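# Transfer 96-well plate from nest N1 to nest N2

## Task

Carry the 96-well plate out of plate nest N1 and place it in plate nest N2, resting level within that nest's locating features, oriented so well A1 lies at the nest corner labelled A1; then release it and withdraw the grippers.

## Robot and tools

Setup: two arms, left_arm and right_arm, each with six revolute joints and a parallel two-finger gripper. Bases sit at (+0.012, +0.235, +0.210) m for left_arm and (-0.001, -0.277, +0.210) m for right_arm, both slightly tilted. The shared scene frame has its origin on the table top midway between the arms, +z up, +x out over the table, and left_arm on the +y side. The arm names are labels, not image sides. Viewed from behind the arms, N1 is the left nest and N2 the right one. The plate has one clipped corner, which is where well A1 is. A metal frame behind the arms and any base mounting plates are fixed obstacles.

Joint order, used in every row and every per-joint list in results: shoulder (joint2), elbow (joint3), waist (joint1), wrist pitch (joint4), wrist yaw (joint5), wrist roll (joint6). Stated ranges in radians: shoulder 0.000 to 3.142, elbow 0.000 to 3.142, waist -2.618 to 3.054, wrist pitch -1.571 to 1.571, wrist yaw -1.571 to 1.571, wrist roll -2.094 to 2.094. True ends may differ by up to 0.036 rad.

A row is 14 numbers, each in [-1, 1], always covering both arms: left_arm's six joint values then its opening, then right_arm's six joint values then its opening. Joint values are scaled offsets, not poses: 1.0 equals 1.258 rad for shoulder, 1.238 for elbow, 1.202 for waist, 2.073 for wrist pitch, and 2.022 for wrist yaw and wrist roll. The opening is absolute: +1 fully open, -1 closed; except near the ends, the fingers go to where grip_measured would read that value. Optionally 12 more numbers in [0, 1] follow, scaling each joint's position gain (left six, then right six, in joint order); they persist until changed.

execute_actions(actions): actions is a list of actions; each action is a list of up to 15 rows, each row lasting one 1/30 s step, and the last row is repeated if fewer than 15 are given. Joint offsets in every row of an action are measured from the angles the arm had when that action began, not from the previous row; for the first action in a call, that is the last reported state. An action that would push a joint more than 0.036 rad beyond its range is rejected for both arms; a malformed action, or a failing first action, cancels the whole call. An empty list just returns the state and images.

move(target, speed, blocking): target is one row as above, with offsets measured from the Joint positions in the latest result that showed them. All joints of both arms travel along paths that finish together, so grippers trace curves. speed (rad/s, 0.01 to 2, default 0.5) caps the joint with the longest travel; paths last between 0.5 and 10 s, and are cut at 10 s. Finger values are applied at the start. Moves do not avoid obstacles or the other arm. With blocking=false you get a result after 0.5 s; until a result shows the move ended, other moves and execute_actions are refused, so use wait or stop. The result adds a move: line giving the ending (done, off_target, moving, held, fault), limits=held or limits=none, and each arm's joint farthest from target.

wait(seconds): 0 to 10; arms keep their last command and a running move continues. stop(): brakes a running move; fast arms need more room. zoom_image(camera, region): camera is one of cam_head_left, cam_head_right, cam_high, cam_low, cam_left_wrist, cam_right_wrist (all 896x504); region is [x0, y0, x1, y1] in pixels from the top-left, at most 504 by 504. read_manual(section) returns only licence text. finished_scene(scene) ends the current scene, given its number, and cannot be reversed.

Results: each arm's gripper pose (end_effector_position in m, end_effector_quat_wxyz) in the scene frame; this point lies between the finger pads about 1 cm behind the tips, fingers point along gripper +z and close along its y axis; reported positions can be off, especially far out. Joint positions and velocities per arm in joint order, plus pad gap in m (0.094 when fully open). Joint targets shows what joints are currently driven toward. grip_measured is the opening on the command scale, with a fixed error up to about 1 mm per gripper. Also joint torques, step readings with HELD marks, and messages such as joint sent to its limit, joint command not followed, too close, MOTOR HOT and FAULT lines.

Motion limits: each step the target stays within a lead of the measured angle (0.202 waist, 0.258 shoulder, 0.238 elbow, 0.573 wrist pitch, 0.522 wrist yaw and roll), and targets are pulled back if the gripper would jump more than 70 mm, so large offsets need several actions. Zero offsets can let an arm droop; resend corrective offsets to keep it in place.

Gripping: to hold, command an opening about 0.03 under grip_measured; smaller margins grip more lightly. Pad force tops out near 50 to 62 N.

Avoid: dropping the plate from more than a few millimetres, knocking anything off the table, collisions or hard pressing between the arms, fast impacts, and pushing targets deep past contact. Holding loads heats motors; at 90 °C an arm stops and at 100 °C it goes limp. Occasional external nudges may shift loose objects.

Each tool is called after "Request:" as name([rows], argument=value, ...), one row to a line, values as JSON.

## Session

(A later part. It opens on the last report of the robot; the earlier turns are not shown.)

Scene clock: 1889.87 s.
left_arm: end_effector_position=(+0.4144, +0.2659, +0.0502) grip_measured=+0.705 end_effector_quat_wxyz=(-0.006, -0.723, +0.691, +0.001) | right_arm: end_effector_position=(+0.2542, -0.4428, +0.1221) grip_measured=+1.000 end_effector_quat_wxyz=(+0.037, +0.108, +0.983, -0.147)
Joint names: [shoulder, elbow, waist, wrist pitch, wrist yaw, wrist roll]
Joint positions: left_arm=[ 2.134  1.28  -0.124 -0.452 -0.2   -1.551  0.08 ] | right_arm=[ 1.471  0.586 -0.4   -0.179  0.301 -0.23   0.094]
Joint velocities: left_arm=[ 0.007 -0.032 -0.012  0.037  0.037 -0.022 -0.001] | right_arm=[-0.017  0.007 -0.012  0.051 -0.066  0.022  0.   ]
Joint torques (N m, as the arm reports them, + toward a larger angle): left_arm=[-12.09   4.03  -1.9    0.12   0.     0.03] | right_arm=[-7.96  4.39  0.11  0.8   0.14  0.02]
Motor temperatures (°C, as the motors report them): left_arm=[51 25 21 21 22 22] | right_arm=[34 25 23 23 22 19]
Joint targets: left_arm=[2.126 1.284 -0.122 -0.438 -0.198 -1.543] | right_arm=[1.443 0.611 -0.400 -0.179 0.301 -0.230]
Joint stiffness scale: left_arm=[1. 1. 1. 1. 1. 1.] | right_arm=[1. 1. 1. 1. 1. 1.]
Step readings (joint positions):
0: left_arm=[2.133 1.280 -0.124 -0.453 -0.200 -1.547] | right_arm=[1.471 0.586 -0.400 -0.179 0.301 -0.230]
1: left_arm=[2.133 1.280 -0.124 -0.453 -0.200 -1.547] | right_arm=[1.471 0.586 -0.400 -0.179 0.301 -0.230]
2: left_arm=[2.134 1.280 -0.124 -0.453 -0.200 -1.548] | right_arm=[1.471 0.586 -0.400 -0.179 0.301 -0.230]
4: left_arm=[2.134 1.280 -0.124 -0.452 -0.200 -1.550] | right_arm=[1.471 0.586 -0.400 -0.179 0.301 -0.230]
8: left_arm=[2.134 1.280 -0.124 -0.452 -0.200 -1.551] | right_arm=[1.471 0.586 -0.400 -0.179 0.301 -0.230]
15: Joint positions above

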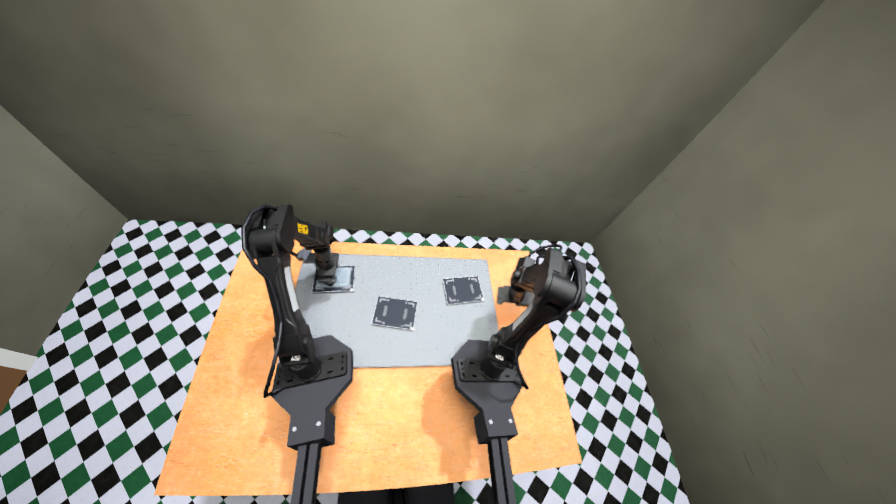

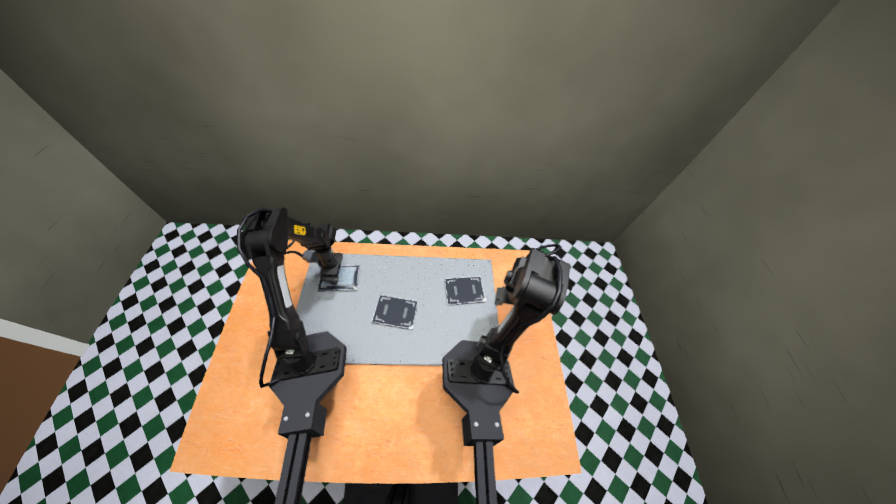

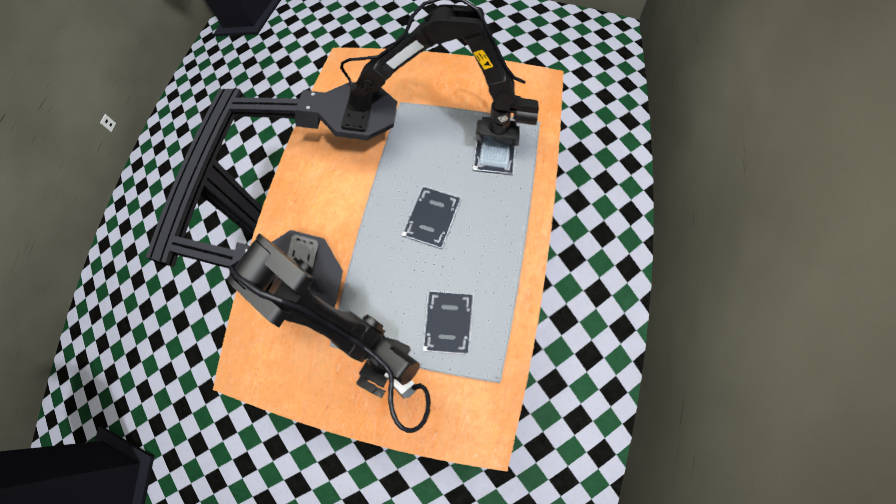

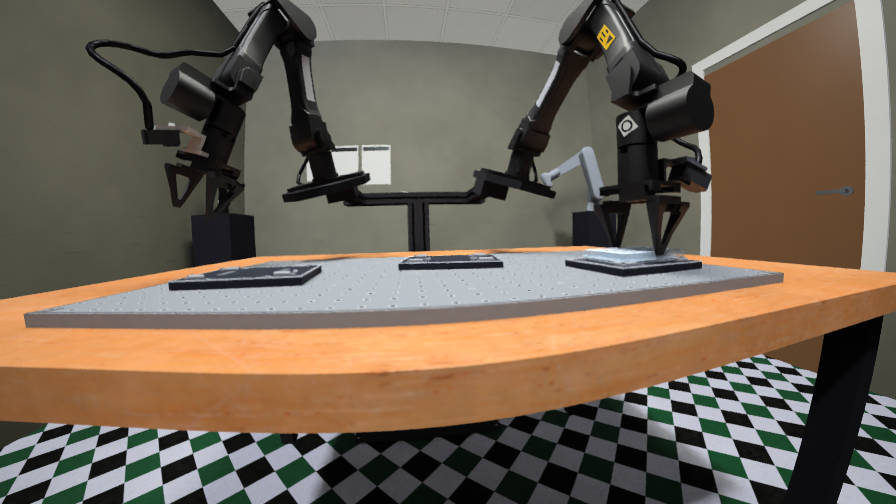

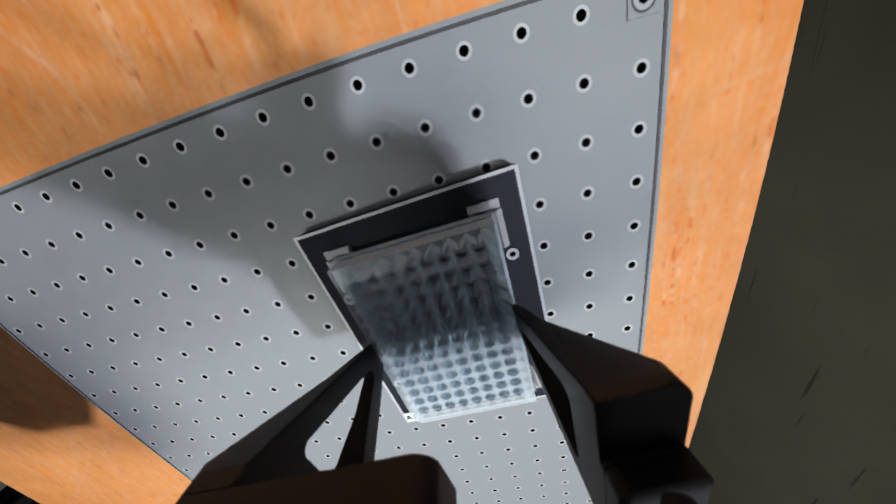

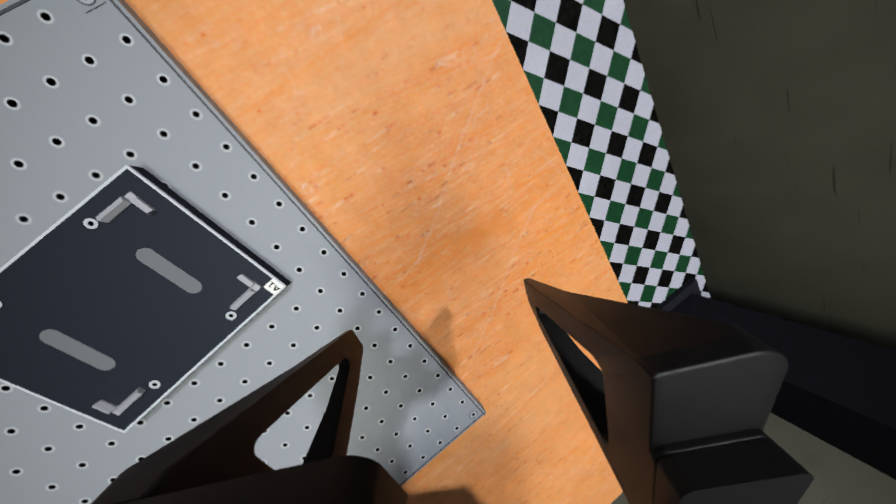

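Request:
execute_actions([
  [[-0.009,0.003,0.002,0.019,0.001,0.015,0.67,-0.022,0.02,0,0,0,0,1],[-0.009,0.003,0.002,0.019,0.001,0.015,0.67,-0.022,0.02,0,0,0,0,1],[-0.009,0.003,0.002,0.019,0.001,0.015,0.67,-0.022,0.02,0,0,0,0,1],[-0.008,0.003,0.002,0.007,0.001,0.003,0.67,-0.022,0.02,0,0,0,0,1]],
])

Request:
zoom_image(camera="cam_left_wrist", region=[290, 160, 550, 300])

Scene clock: 1896.07 s.
left_arm: end_effector_position=(+0.4145, +0.2660, +0.0502) grip_measured=+0.705 end_effector_quat_wxyz=(-0.006, -0.723, +0.691, +0.001) | right_arm: end_effector_position=(+0.2542, -0.4428, +0.1221) grip_measured=+1.000 end_effector_quat_wxyz=(+0.037, +0.108, +0.983, -0.147)
Joint names: [shoulder, elbow, waist, wrist pitch, wrist yaw, wrist roll]
Joint positions: left_arm=[ 2.134  1.28  -0.124 -0.452 -0.2   -1.551  0.08 ] | right_arm=[ 1.471  0.586 -0.4   -0.179  0.301 -0.23   0.094]
Joint velocities: left_arm=[-0.007 -0.002 -0.007 -0.022  0.037  0.037  0.   ] | right_arm=[-0.002  0.012  0.007  0.007  0.007  0.007  0.   ]
Joint torques (N m, as the arm reports them, + toward a larger angle): left_arm=[-12.26   4.02  -1.9    0.12   0.     0.02] | right_arm=[-7.93  4.4   0.12  0.81  0.15  0.03]
Motor temperatures (°C, as the motors report them): left_arm=[51 25 21 21 22 22] | right_arm=[34 25 23 23 22 19]
Joint targets: left_arm=[2.124 1.284 -0.122 -0.438 -0.198 -1.545] | right_arm=[1.443 0.611 -0.400 -0.179 0.301 -0.230]
Joint stiffness scale: left_arm=[1. 1. 1. 1. 1. 1.] | right_arm=[1. 1. 1. 1. 1. 1.]
Step readings (joint positions):
0: left_arm=[2.134 1.280 -0.124 -0.452 -0.200 -1.551] | right_arm=[1.471 0.586 -0.400 -0.179 0.301 -0.230]
1: left_arm=[2.134 1.280 -0.124 -0.452 -0.200 -1.550] | right_arm=[1.471 0.586 -0.400 -0.179 0.301 -0.230]
2: left_arm=[2.134 1.280 -0.124 -0.452 -0.200 -1.550] | right_arm=[1.471 0.586 -0.400 -0.179 0.301 -0.230]
4: left_arm=[2.134 1.280 -0.124 -0.452 -0.200 -1.550] | right_arm=[1.471 0.586 -0.400 -0.179 0.301 -0.230]
8: left_arm=[2.134 1.280 -0.124 -0.452 -0.200 -1.551] | right_arm=[1.471 0.586 -0.400 -0.179 0.301 -0.230]
15: Joint positions above

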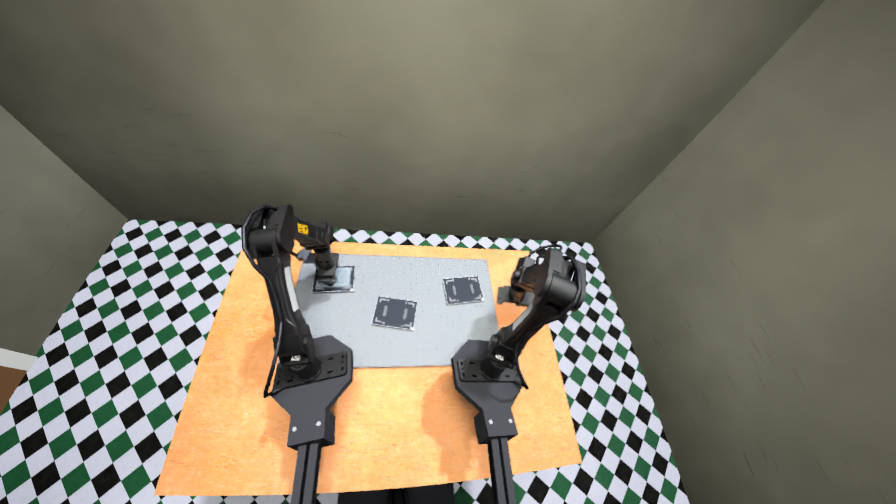

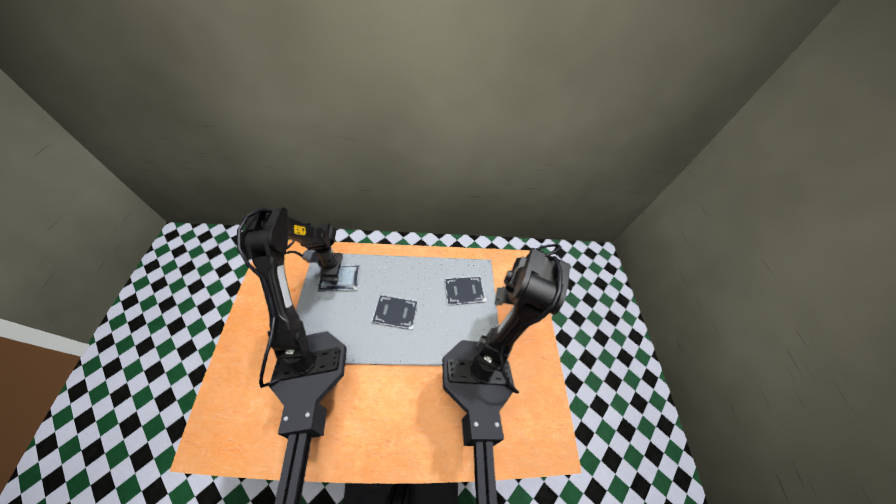

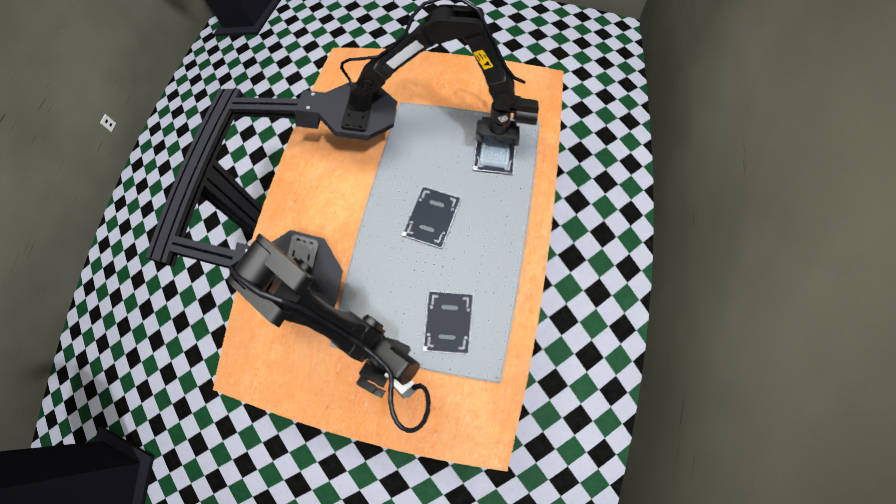

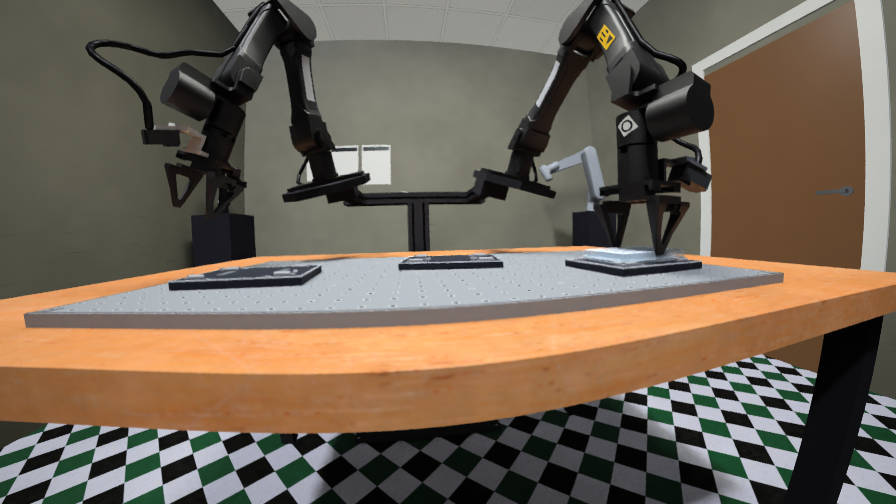

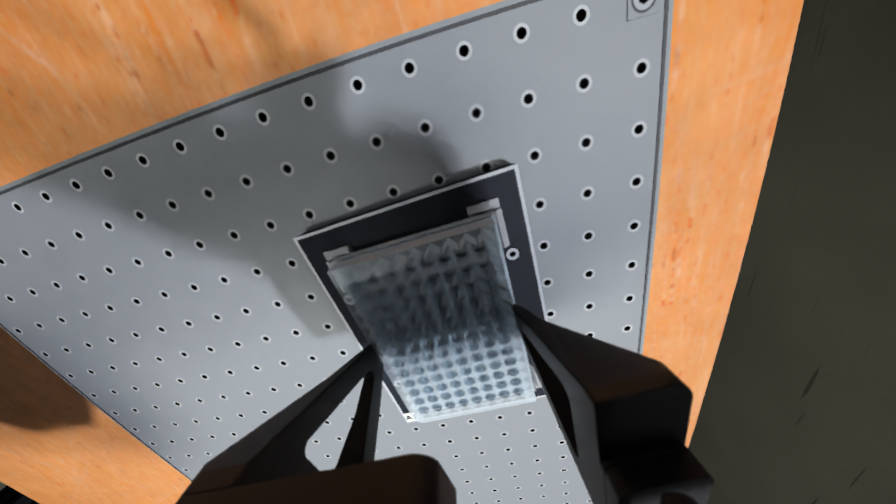

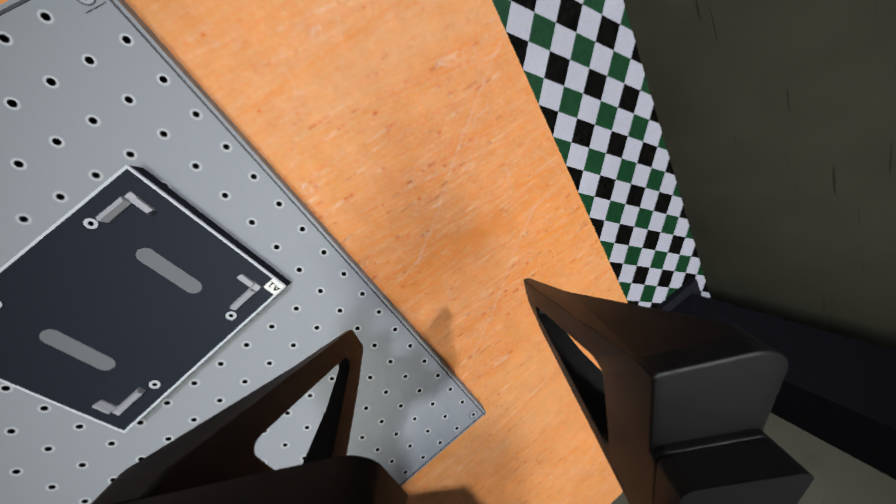

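Region (290, 160, 550, 300) of cam_left_wrist's 896x504 image, scaled by 1.938, with more detail than that image has; it fills the top 271 rows of this view, and the rest is white.

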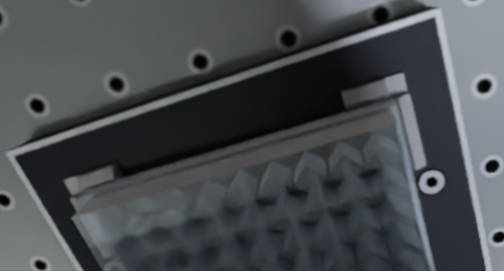

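Request:
zoom_image(camera="cam_left_wrist", region=[450, 185, 530, 265])

Request:
zoom_image(camera="cam_left_wrist", region=[310, 225, 390, 305])

Request:
zoom_image(camera="cam_low", region=[650, 245, 710, 275])

Region (450, 185, 530, 265) of cam_left_wrist's 896x504 image, scaled by 6.300, with more detail than that image has.

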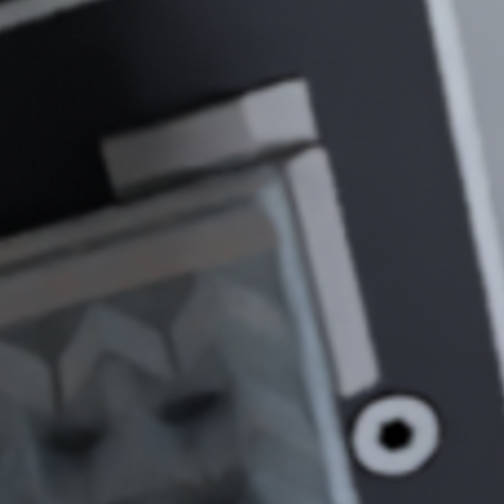

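Region (310, 225, 390, 305) of cam_left_wrist's 896x504 image, scaled by 6.300, with more detail than that image has.

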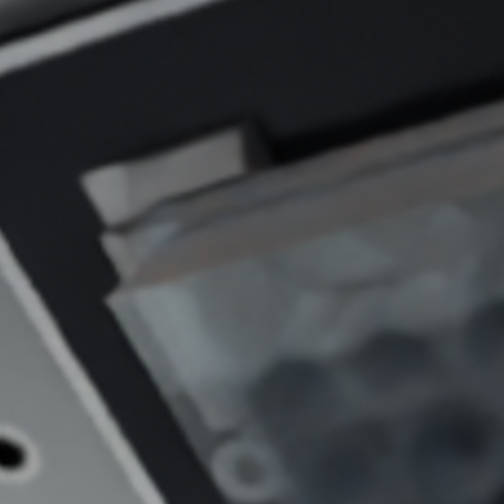

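Region (650, 245, 710, 275) of cam_low's 896x504 image, scaled by 8.400, with more detail than that image has.

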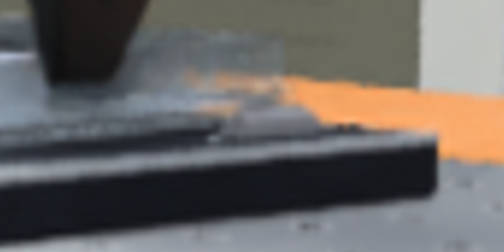

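Request:
execute_actions([
  [[-0.008,0.003,0.002,0.004,0.001,0.0,0.70,-0.022,0.02,0,0,0,0,1],[-0.008,0.003,0.002,0.004,0.001,0.0,0.71,-0.022,0.02,0,0,0,0,1],[-0.008,0.003,0.002,0.004,0.001,0.0,0.72,-0.022,0.02,0,0,0,0,1],[-0.008,0.003,0.002,0.004,0.001,0.0,0.73,-0.022,0.02,0,0,0,0,1],[-0.008,0.003,0.002,0.004,0.001,0.0,0.74,-0.022,0.02,0,0,0,0,1],[-0.008,0.003,0.002,0.004,0.001,0.0,0.76,-0.022,0.02,0,0,0,0,1],[-0.008,0.003,0.002,0.004,0.001,0.0,0.78,-0.022,0.02,0,0,0,0,1],[-0.008,0.003,0.002,0.004,0.001,0.0,0.80,-0.022,0.02,0,0,0,0,1]],
])

Request:
zoom_image(camera="cam_low", region=[570, 235, 710, 285])

Request:
zoom_image(camera="cam_left_wrist", region=[290, 160, 550, 300])

Scene clock: 1923.50 s.
left_arm: end_effector_position=(+0.4146, +0.2659, +0.0502) grip_measured=+0.797 end_effector_quat_wxyz=(-0.006, -0.724, +0.690, +0.001) | right_arm: end_effector_position=(+0.2542, -0.4428, +0.1221) grip_measured=+1.000 end_effector_quat_wxyz=(+0.037, +0.108, +0.983, -0.147)
Joint names: [shoulder, elbow, waist, wrist pitch, wrist yaw, wrist roll]
Joint positions: left_arm=[ 2.134  1.28  -0.124 -0.451 -0.2   -1.554  0.084] | right_arm=[ 1.471  0.586 -0.4   -0.179  0.301 -0.23   0.094]
Joint velocities: left_arm=[-0.007 -0.002 -0.002  0.037 -0.022 -0.022 -0.001] | right_arm=[-0.017 -0.007 -0.007 -0.051 -0.095 -0.007  0.   ]
Joint torques (N m, as the arm reports them, + toward a larger angle): left_arm=[-12.28   4.    -1.95   0.04   0.    -0.01] | right_arm=[-7.91  4.39  0.12  0.8   0.15  0.03]
Motor temperatures (°C, as the motors report them): left_arm=[51 25 21 21 22 22] | right_arm=[34 25 23 23 22 19]
Joint targets: left_arm=[2.124 1.284 -0.122 -0.443 -0.198 -1.551] | right_arm=[1.443 0.611 -0.400 -0.179 0.301 -0.230]
Joint stiffness scale: left_arm=[1. 1. 1. 1. 1. 1.] | right_arm=[1. 1. 1. 1. 1. 1.]
Step readings (joint positions):
0: left_arm=[2.134 1.280 -0.124 -0.452 -0.200 -1.551] | right_arm=[1.471 0.586 -0.400 -0.179 0.301 -0.230]
1: left_arm=[2.134 1.280 -0.124 -0.452 -0.200 -1.552] | right_arm=[1.471 0.586 -0.400 -0.179 0.301 -0.230]
2: left_arm=[2.134 1.280 -0.124 -0.452 -0.200 -1.553] | right_arm=[1.471 0.586 -0.400 -0.179 0.301 -0.230]
4: left_arm=[2.134 1.280 -0.124 -0.452 -0.200 -1.554] | right_arm=[1.471 0.586 -0.400 -0.179 0.301 -0.230]
8: left_arm=[2.134 1.280 -0.124 -0.452 -0.200 -1.554] | right_arm=[1.471 0.586 -0.400 -0.179 0.301 -0.230]
15: Joint positions above

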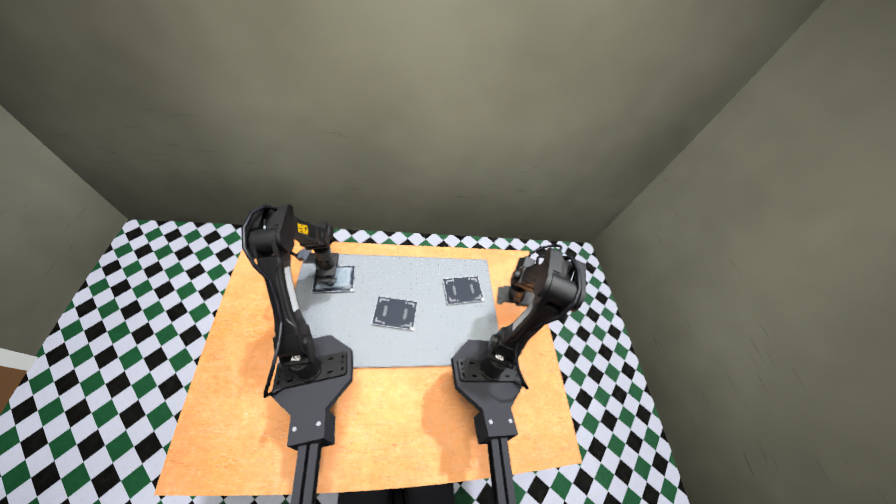

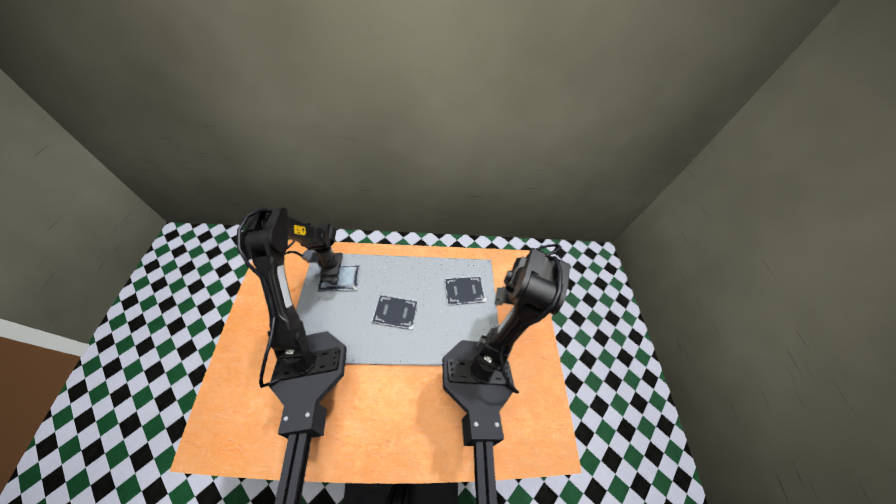

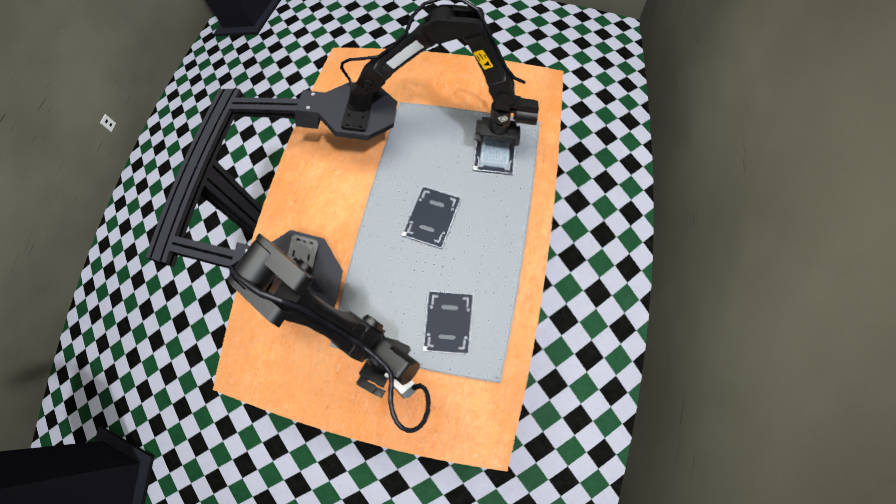

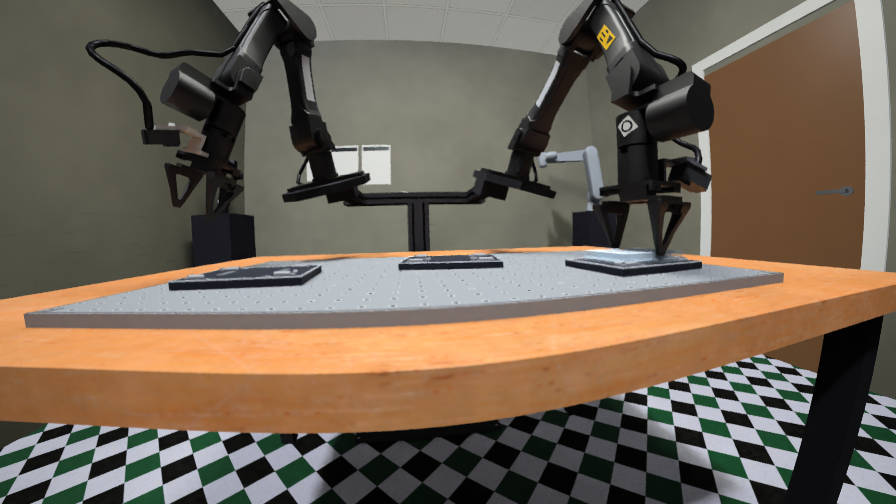

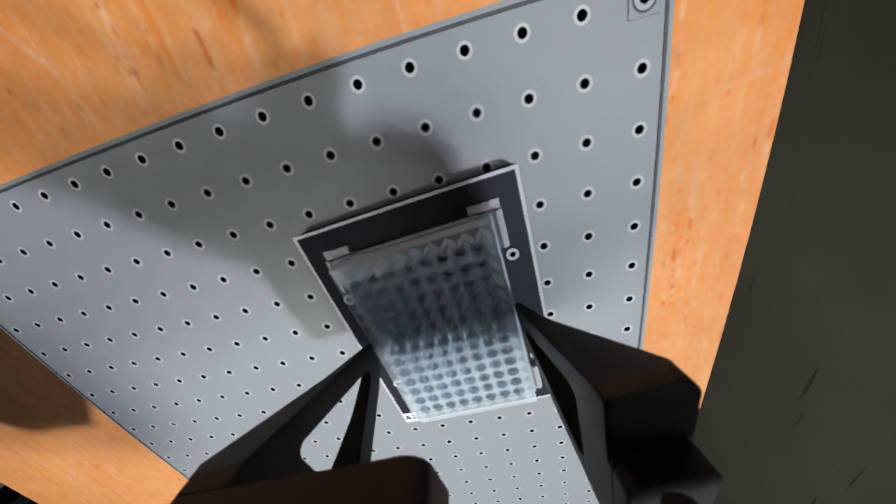

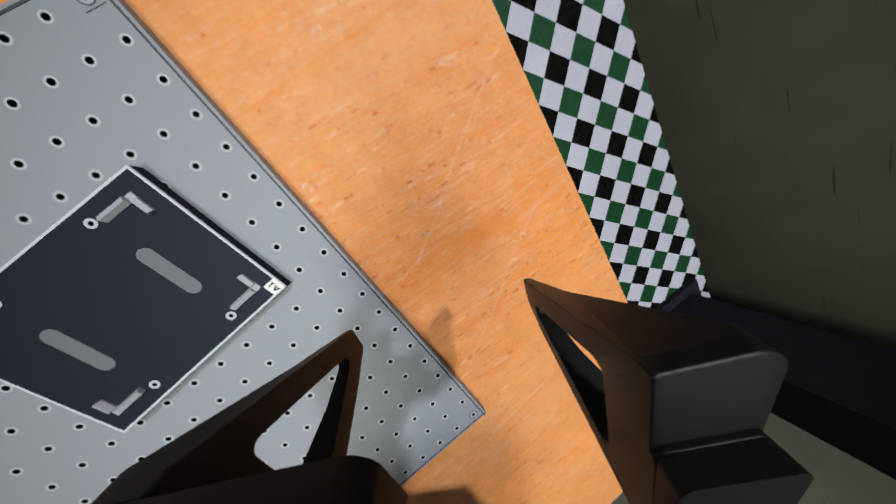

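Region (570, 235, 710, 285) of cam_low's 896x504 image, scaled by 3.600, with more detail than that image has; it fills the top 180 rows of this view, and the rest is white.

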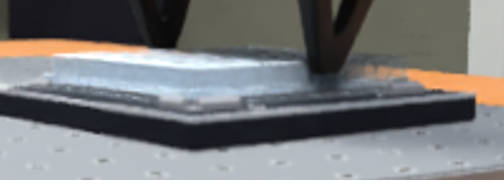

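Region (290, 160, 550, 300) of cam_left_wrist's 896x504 image, scaled by 1.938, with more detail than that image has; it fills the top 271 rows of this view, and the rest is white.

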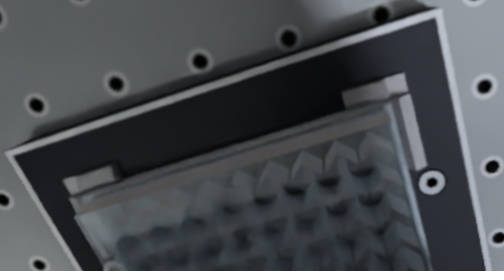

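Request:
execute_actions([
  [[-0.008,0.003,0.002,0.004,0.001,0.0,0.9,-0.022,0.02,0,0,0,0,1],[-0.008,0.003,0.002,0.004,0.001,0.0,1,-0.022,0.02,0,0,0,0,1],[-0.008,0.003,0.002,0.004,0.001,0.0,1,-0.022,0.02,0,0,0,0,1],[-0.008,0.003,0.002,0.004,0.001,0.0,1,-0.022,0.02,0,0,0,0,1],[-0.02,0.003,0.002,0.0,0.001,0.0,1,-0.022,0.02,0,0,0,0,1],[-0.035,0.003,0.002,-0.008,0.001,0.0,1,-0.022,0.02,0,0,0,0,1],[-0.05,0.003,0.002,-0.016,0.001,0.0,1,-0.022,0.02,0,0,0,0,1],[-0.065,0.003,0.002,-0.024,0.001,0.0,1,-0.022,0.02,0,0,0,0,1],[-0.08,0.003,0.002,-0.033,0.001,0.0,1,-0.022,0.02,0,0,0,0,1],[-0.095,0.003,0.002,-0.042,0.001,0.0,1,-0.022,0.02,0,0,0,0,1],[-0.11,0.003,0.002,-0.051,0.001,0.0,1,-0.022,0.02,0,0,0,0,1]],
])

Request:
zoom_image(camera="cam_low", region=[570, 235, 710, 285])

Request:
zoom_image(camera="cam_left_wrist", region=[270, 150, 620, 450])

Scene clock: 1935.17 s.
left_arm: end_effector_position=(+0.4291, +0.2763, +0.0954) grip_measured=+1.000 end_effector_quat_wxyz=(+0.017, -0.728, +0.685, -0.021) | right_arm: end_effector_position=(+0.2542, -0.4428, +0.1221) grip_measured=+1.000 end_effector_quat_wxyz=(+0.037, +0.108, +0.983, -0.147)
Joint names: [shoulder, elbow, waist, wrist pitch, wrist yaw, wrist roll]
Joint positions: left_arm=[ 2.006  1.28  -0.124 -0.516 -0.2   -1.554  0.094] | right_arm=[ 1.471  0.586 -0.4   -0.179  0.301 -0.23   0.094]
Joint velocities: left_arm=[-0.203 -0.002  0.017 -0.11  -0.037 -0.022  0.   ] | right_arm=[-0.017 -0.012  0.022 -0.11  -0.051 -0.022  0.   ]
Joint torques (N m, as the arm reports them, + toward a larger angle): left_arm=[-10.83   4.63  -1.79  -0.21   0.    -0.04] | right_arm=[-7.92  4.41  0.12  0.81  0.14  0.01]
Motor temperatures (°C, as the motors report them): left_arm=[51 25 21 21 22 22] | right_arm=[34 25 23 23 22 19]
Joint targets: left_arm=[1.996 1.284 -0.122 -0.557 -0.198 -1.554] | right_arm=[1.443 0.611 -0.400 -0.179 0.301 -0.230]
Joint stiffness scale: left_arm=[1. 1. 1. 1. 1. 1.] | right_arm=[1. 1. 1. 1. 1. 1.]
Step readings (joint positions):
0: left_arm=[2.134 1.280 -0.124 -0.451 -0.200 -1.554] | right_arm=[1.471 0.586 -0.400 -0.179 0.301 -0.230]
1: left_arm=[2.134 1.280 -0.124 -0.451 -0.200 -1.554] | right_arm=[1.471 0.586 -0.400 -0.179 0.301 -0.230]
2: left_arm=[2.134 1.280 -0.124 -0.451 -0.200 -1.554] | right_arm=[1.471 0.586 -0.400 -0.179 0.301 -0.230]
4: left_arm=[2.134 1.280 -0.124 -0.451 -0.200 -1.554] | right_arm=[1.471 0.586 -0.400 -0.179 0.301 -0.230]
8: left_arm=[2.120 1.280 -0.124 -0.462 -0.200 -1.554] | right_arm=[1.471 0.586 -0.400 -0.179 0.301 -0.230]
15: Joint positions above

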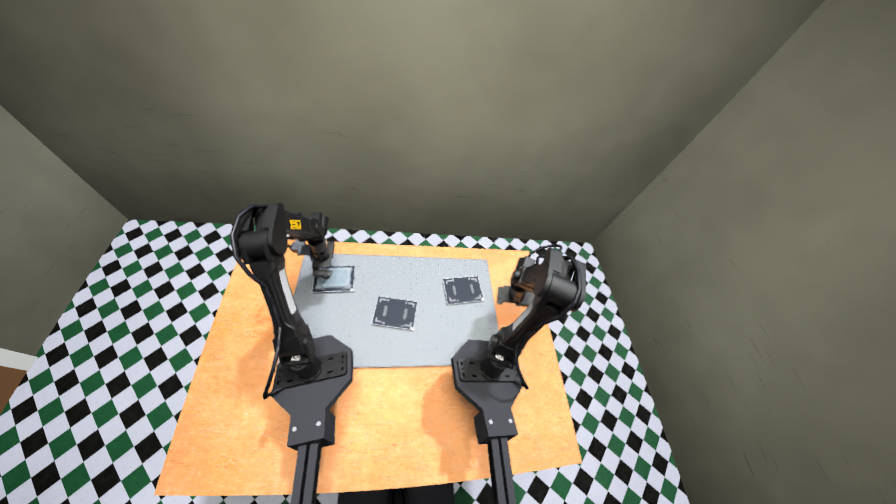

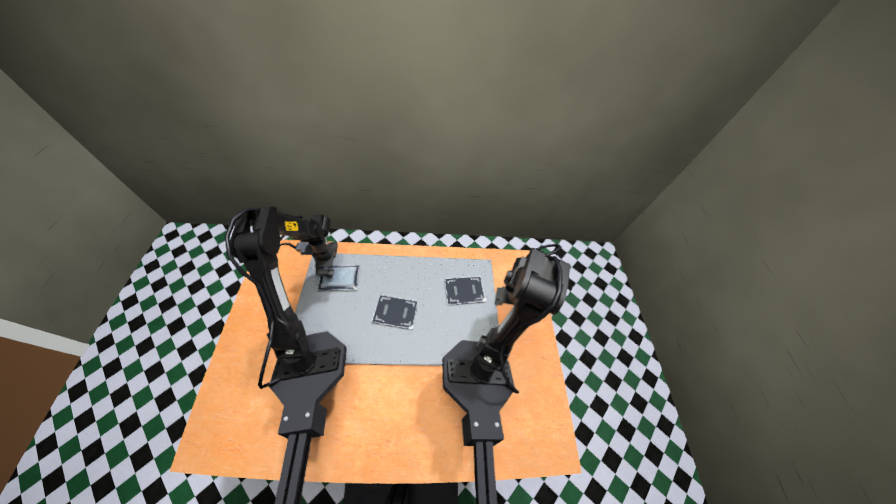

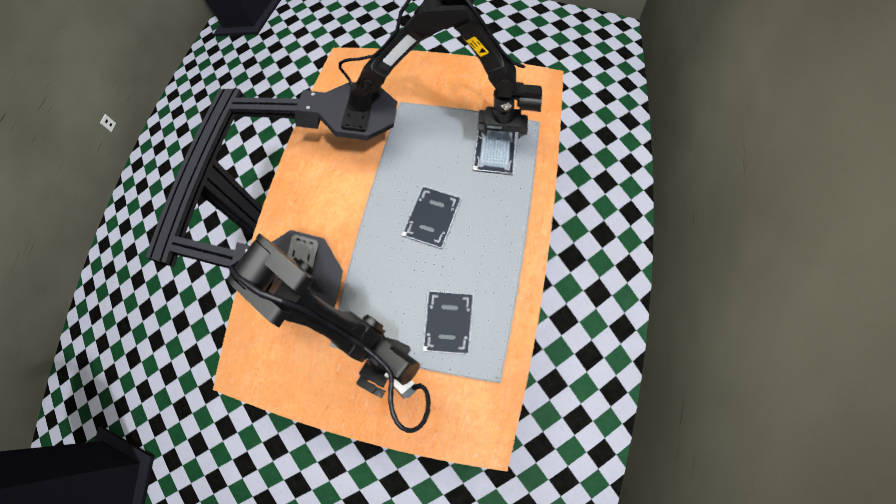

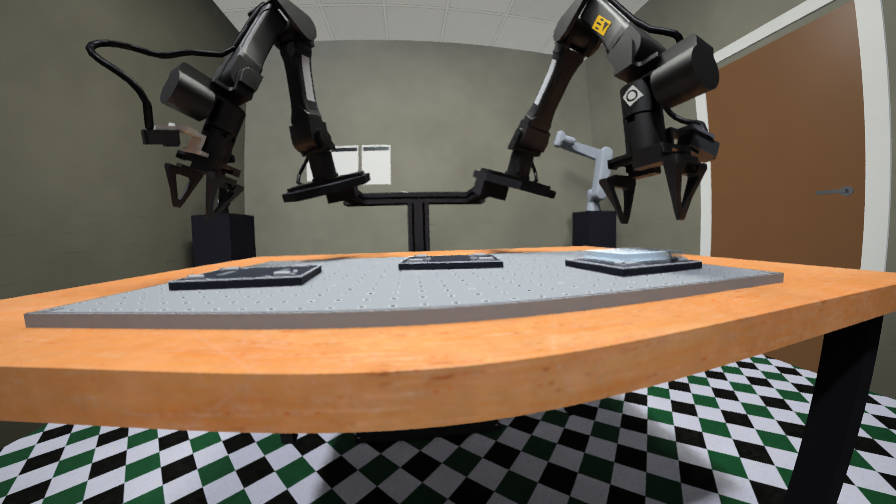

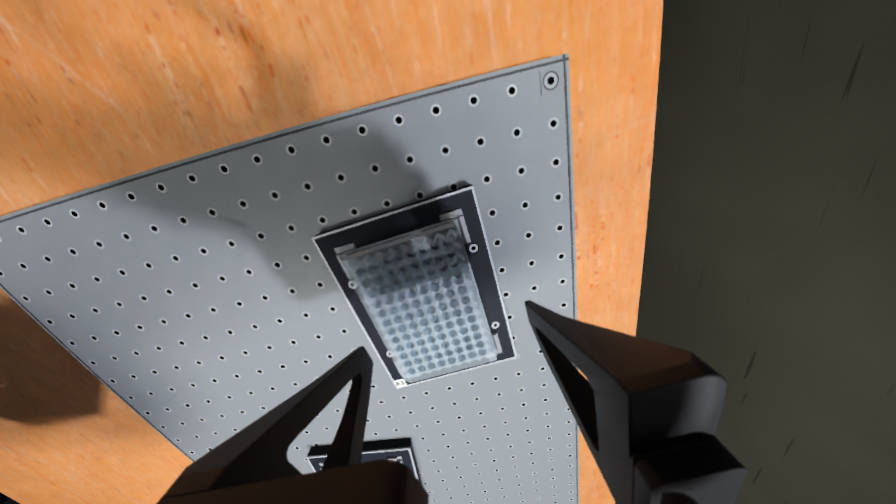

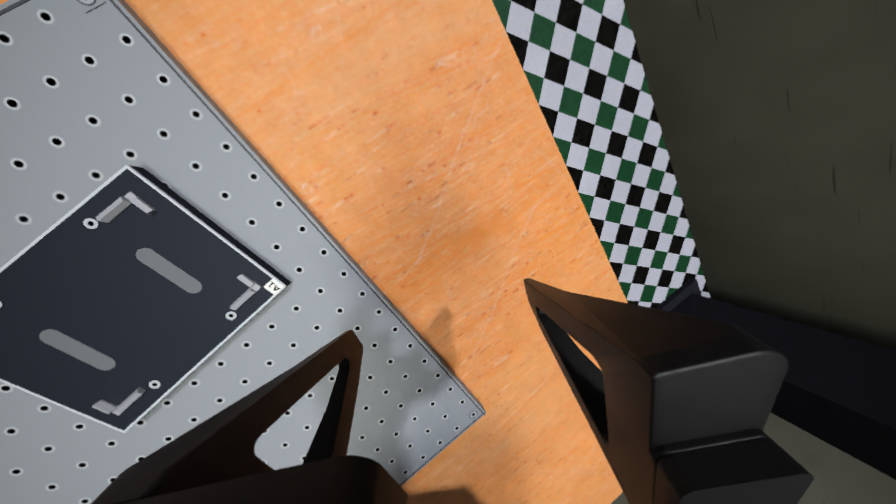

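Region (570, 235, 710, 285) of cam_low's 896x504 image, scaled by 3.600, with more detail than that image has; it fills the top 180 rows of this view, and the rest is white.

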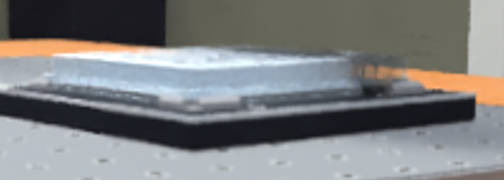

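Region (270, 150, 620, 450) of cam_left_wrist's 896x504 image, scaled by 1.440, with more detail than that image has; it fills the top 432 rows of this view, and the rest is white.

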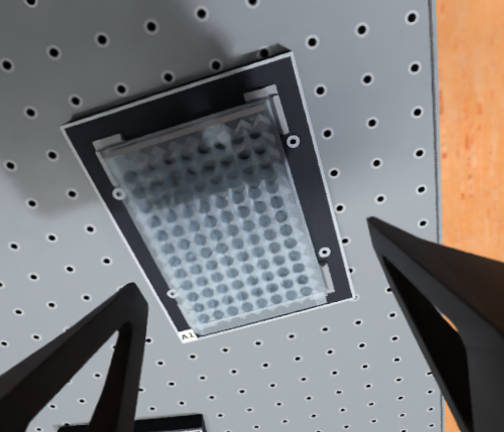

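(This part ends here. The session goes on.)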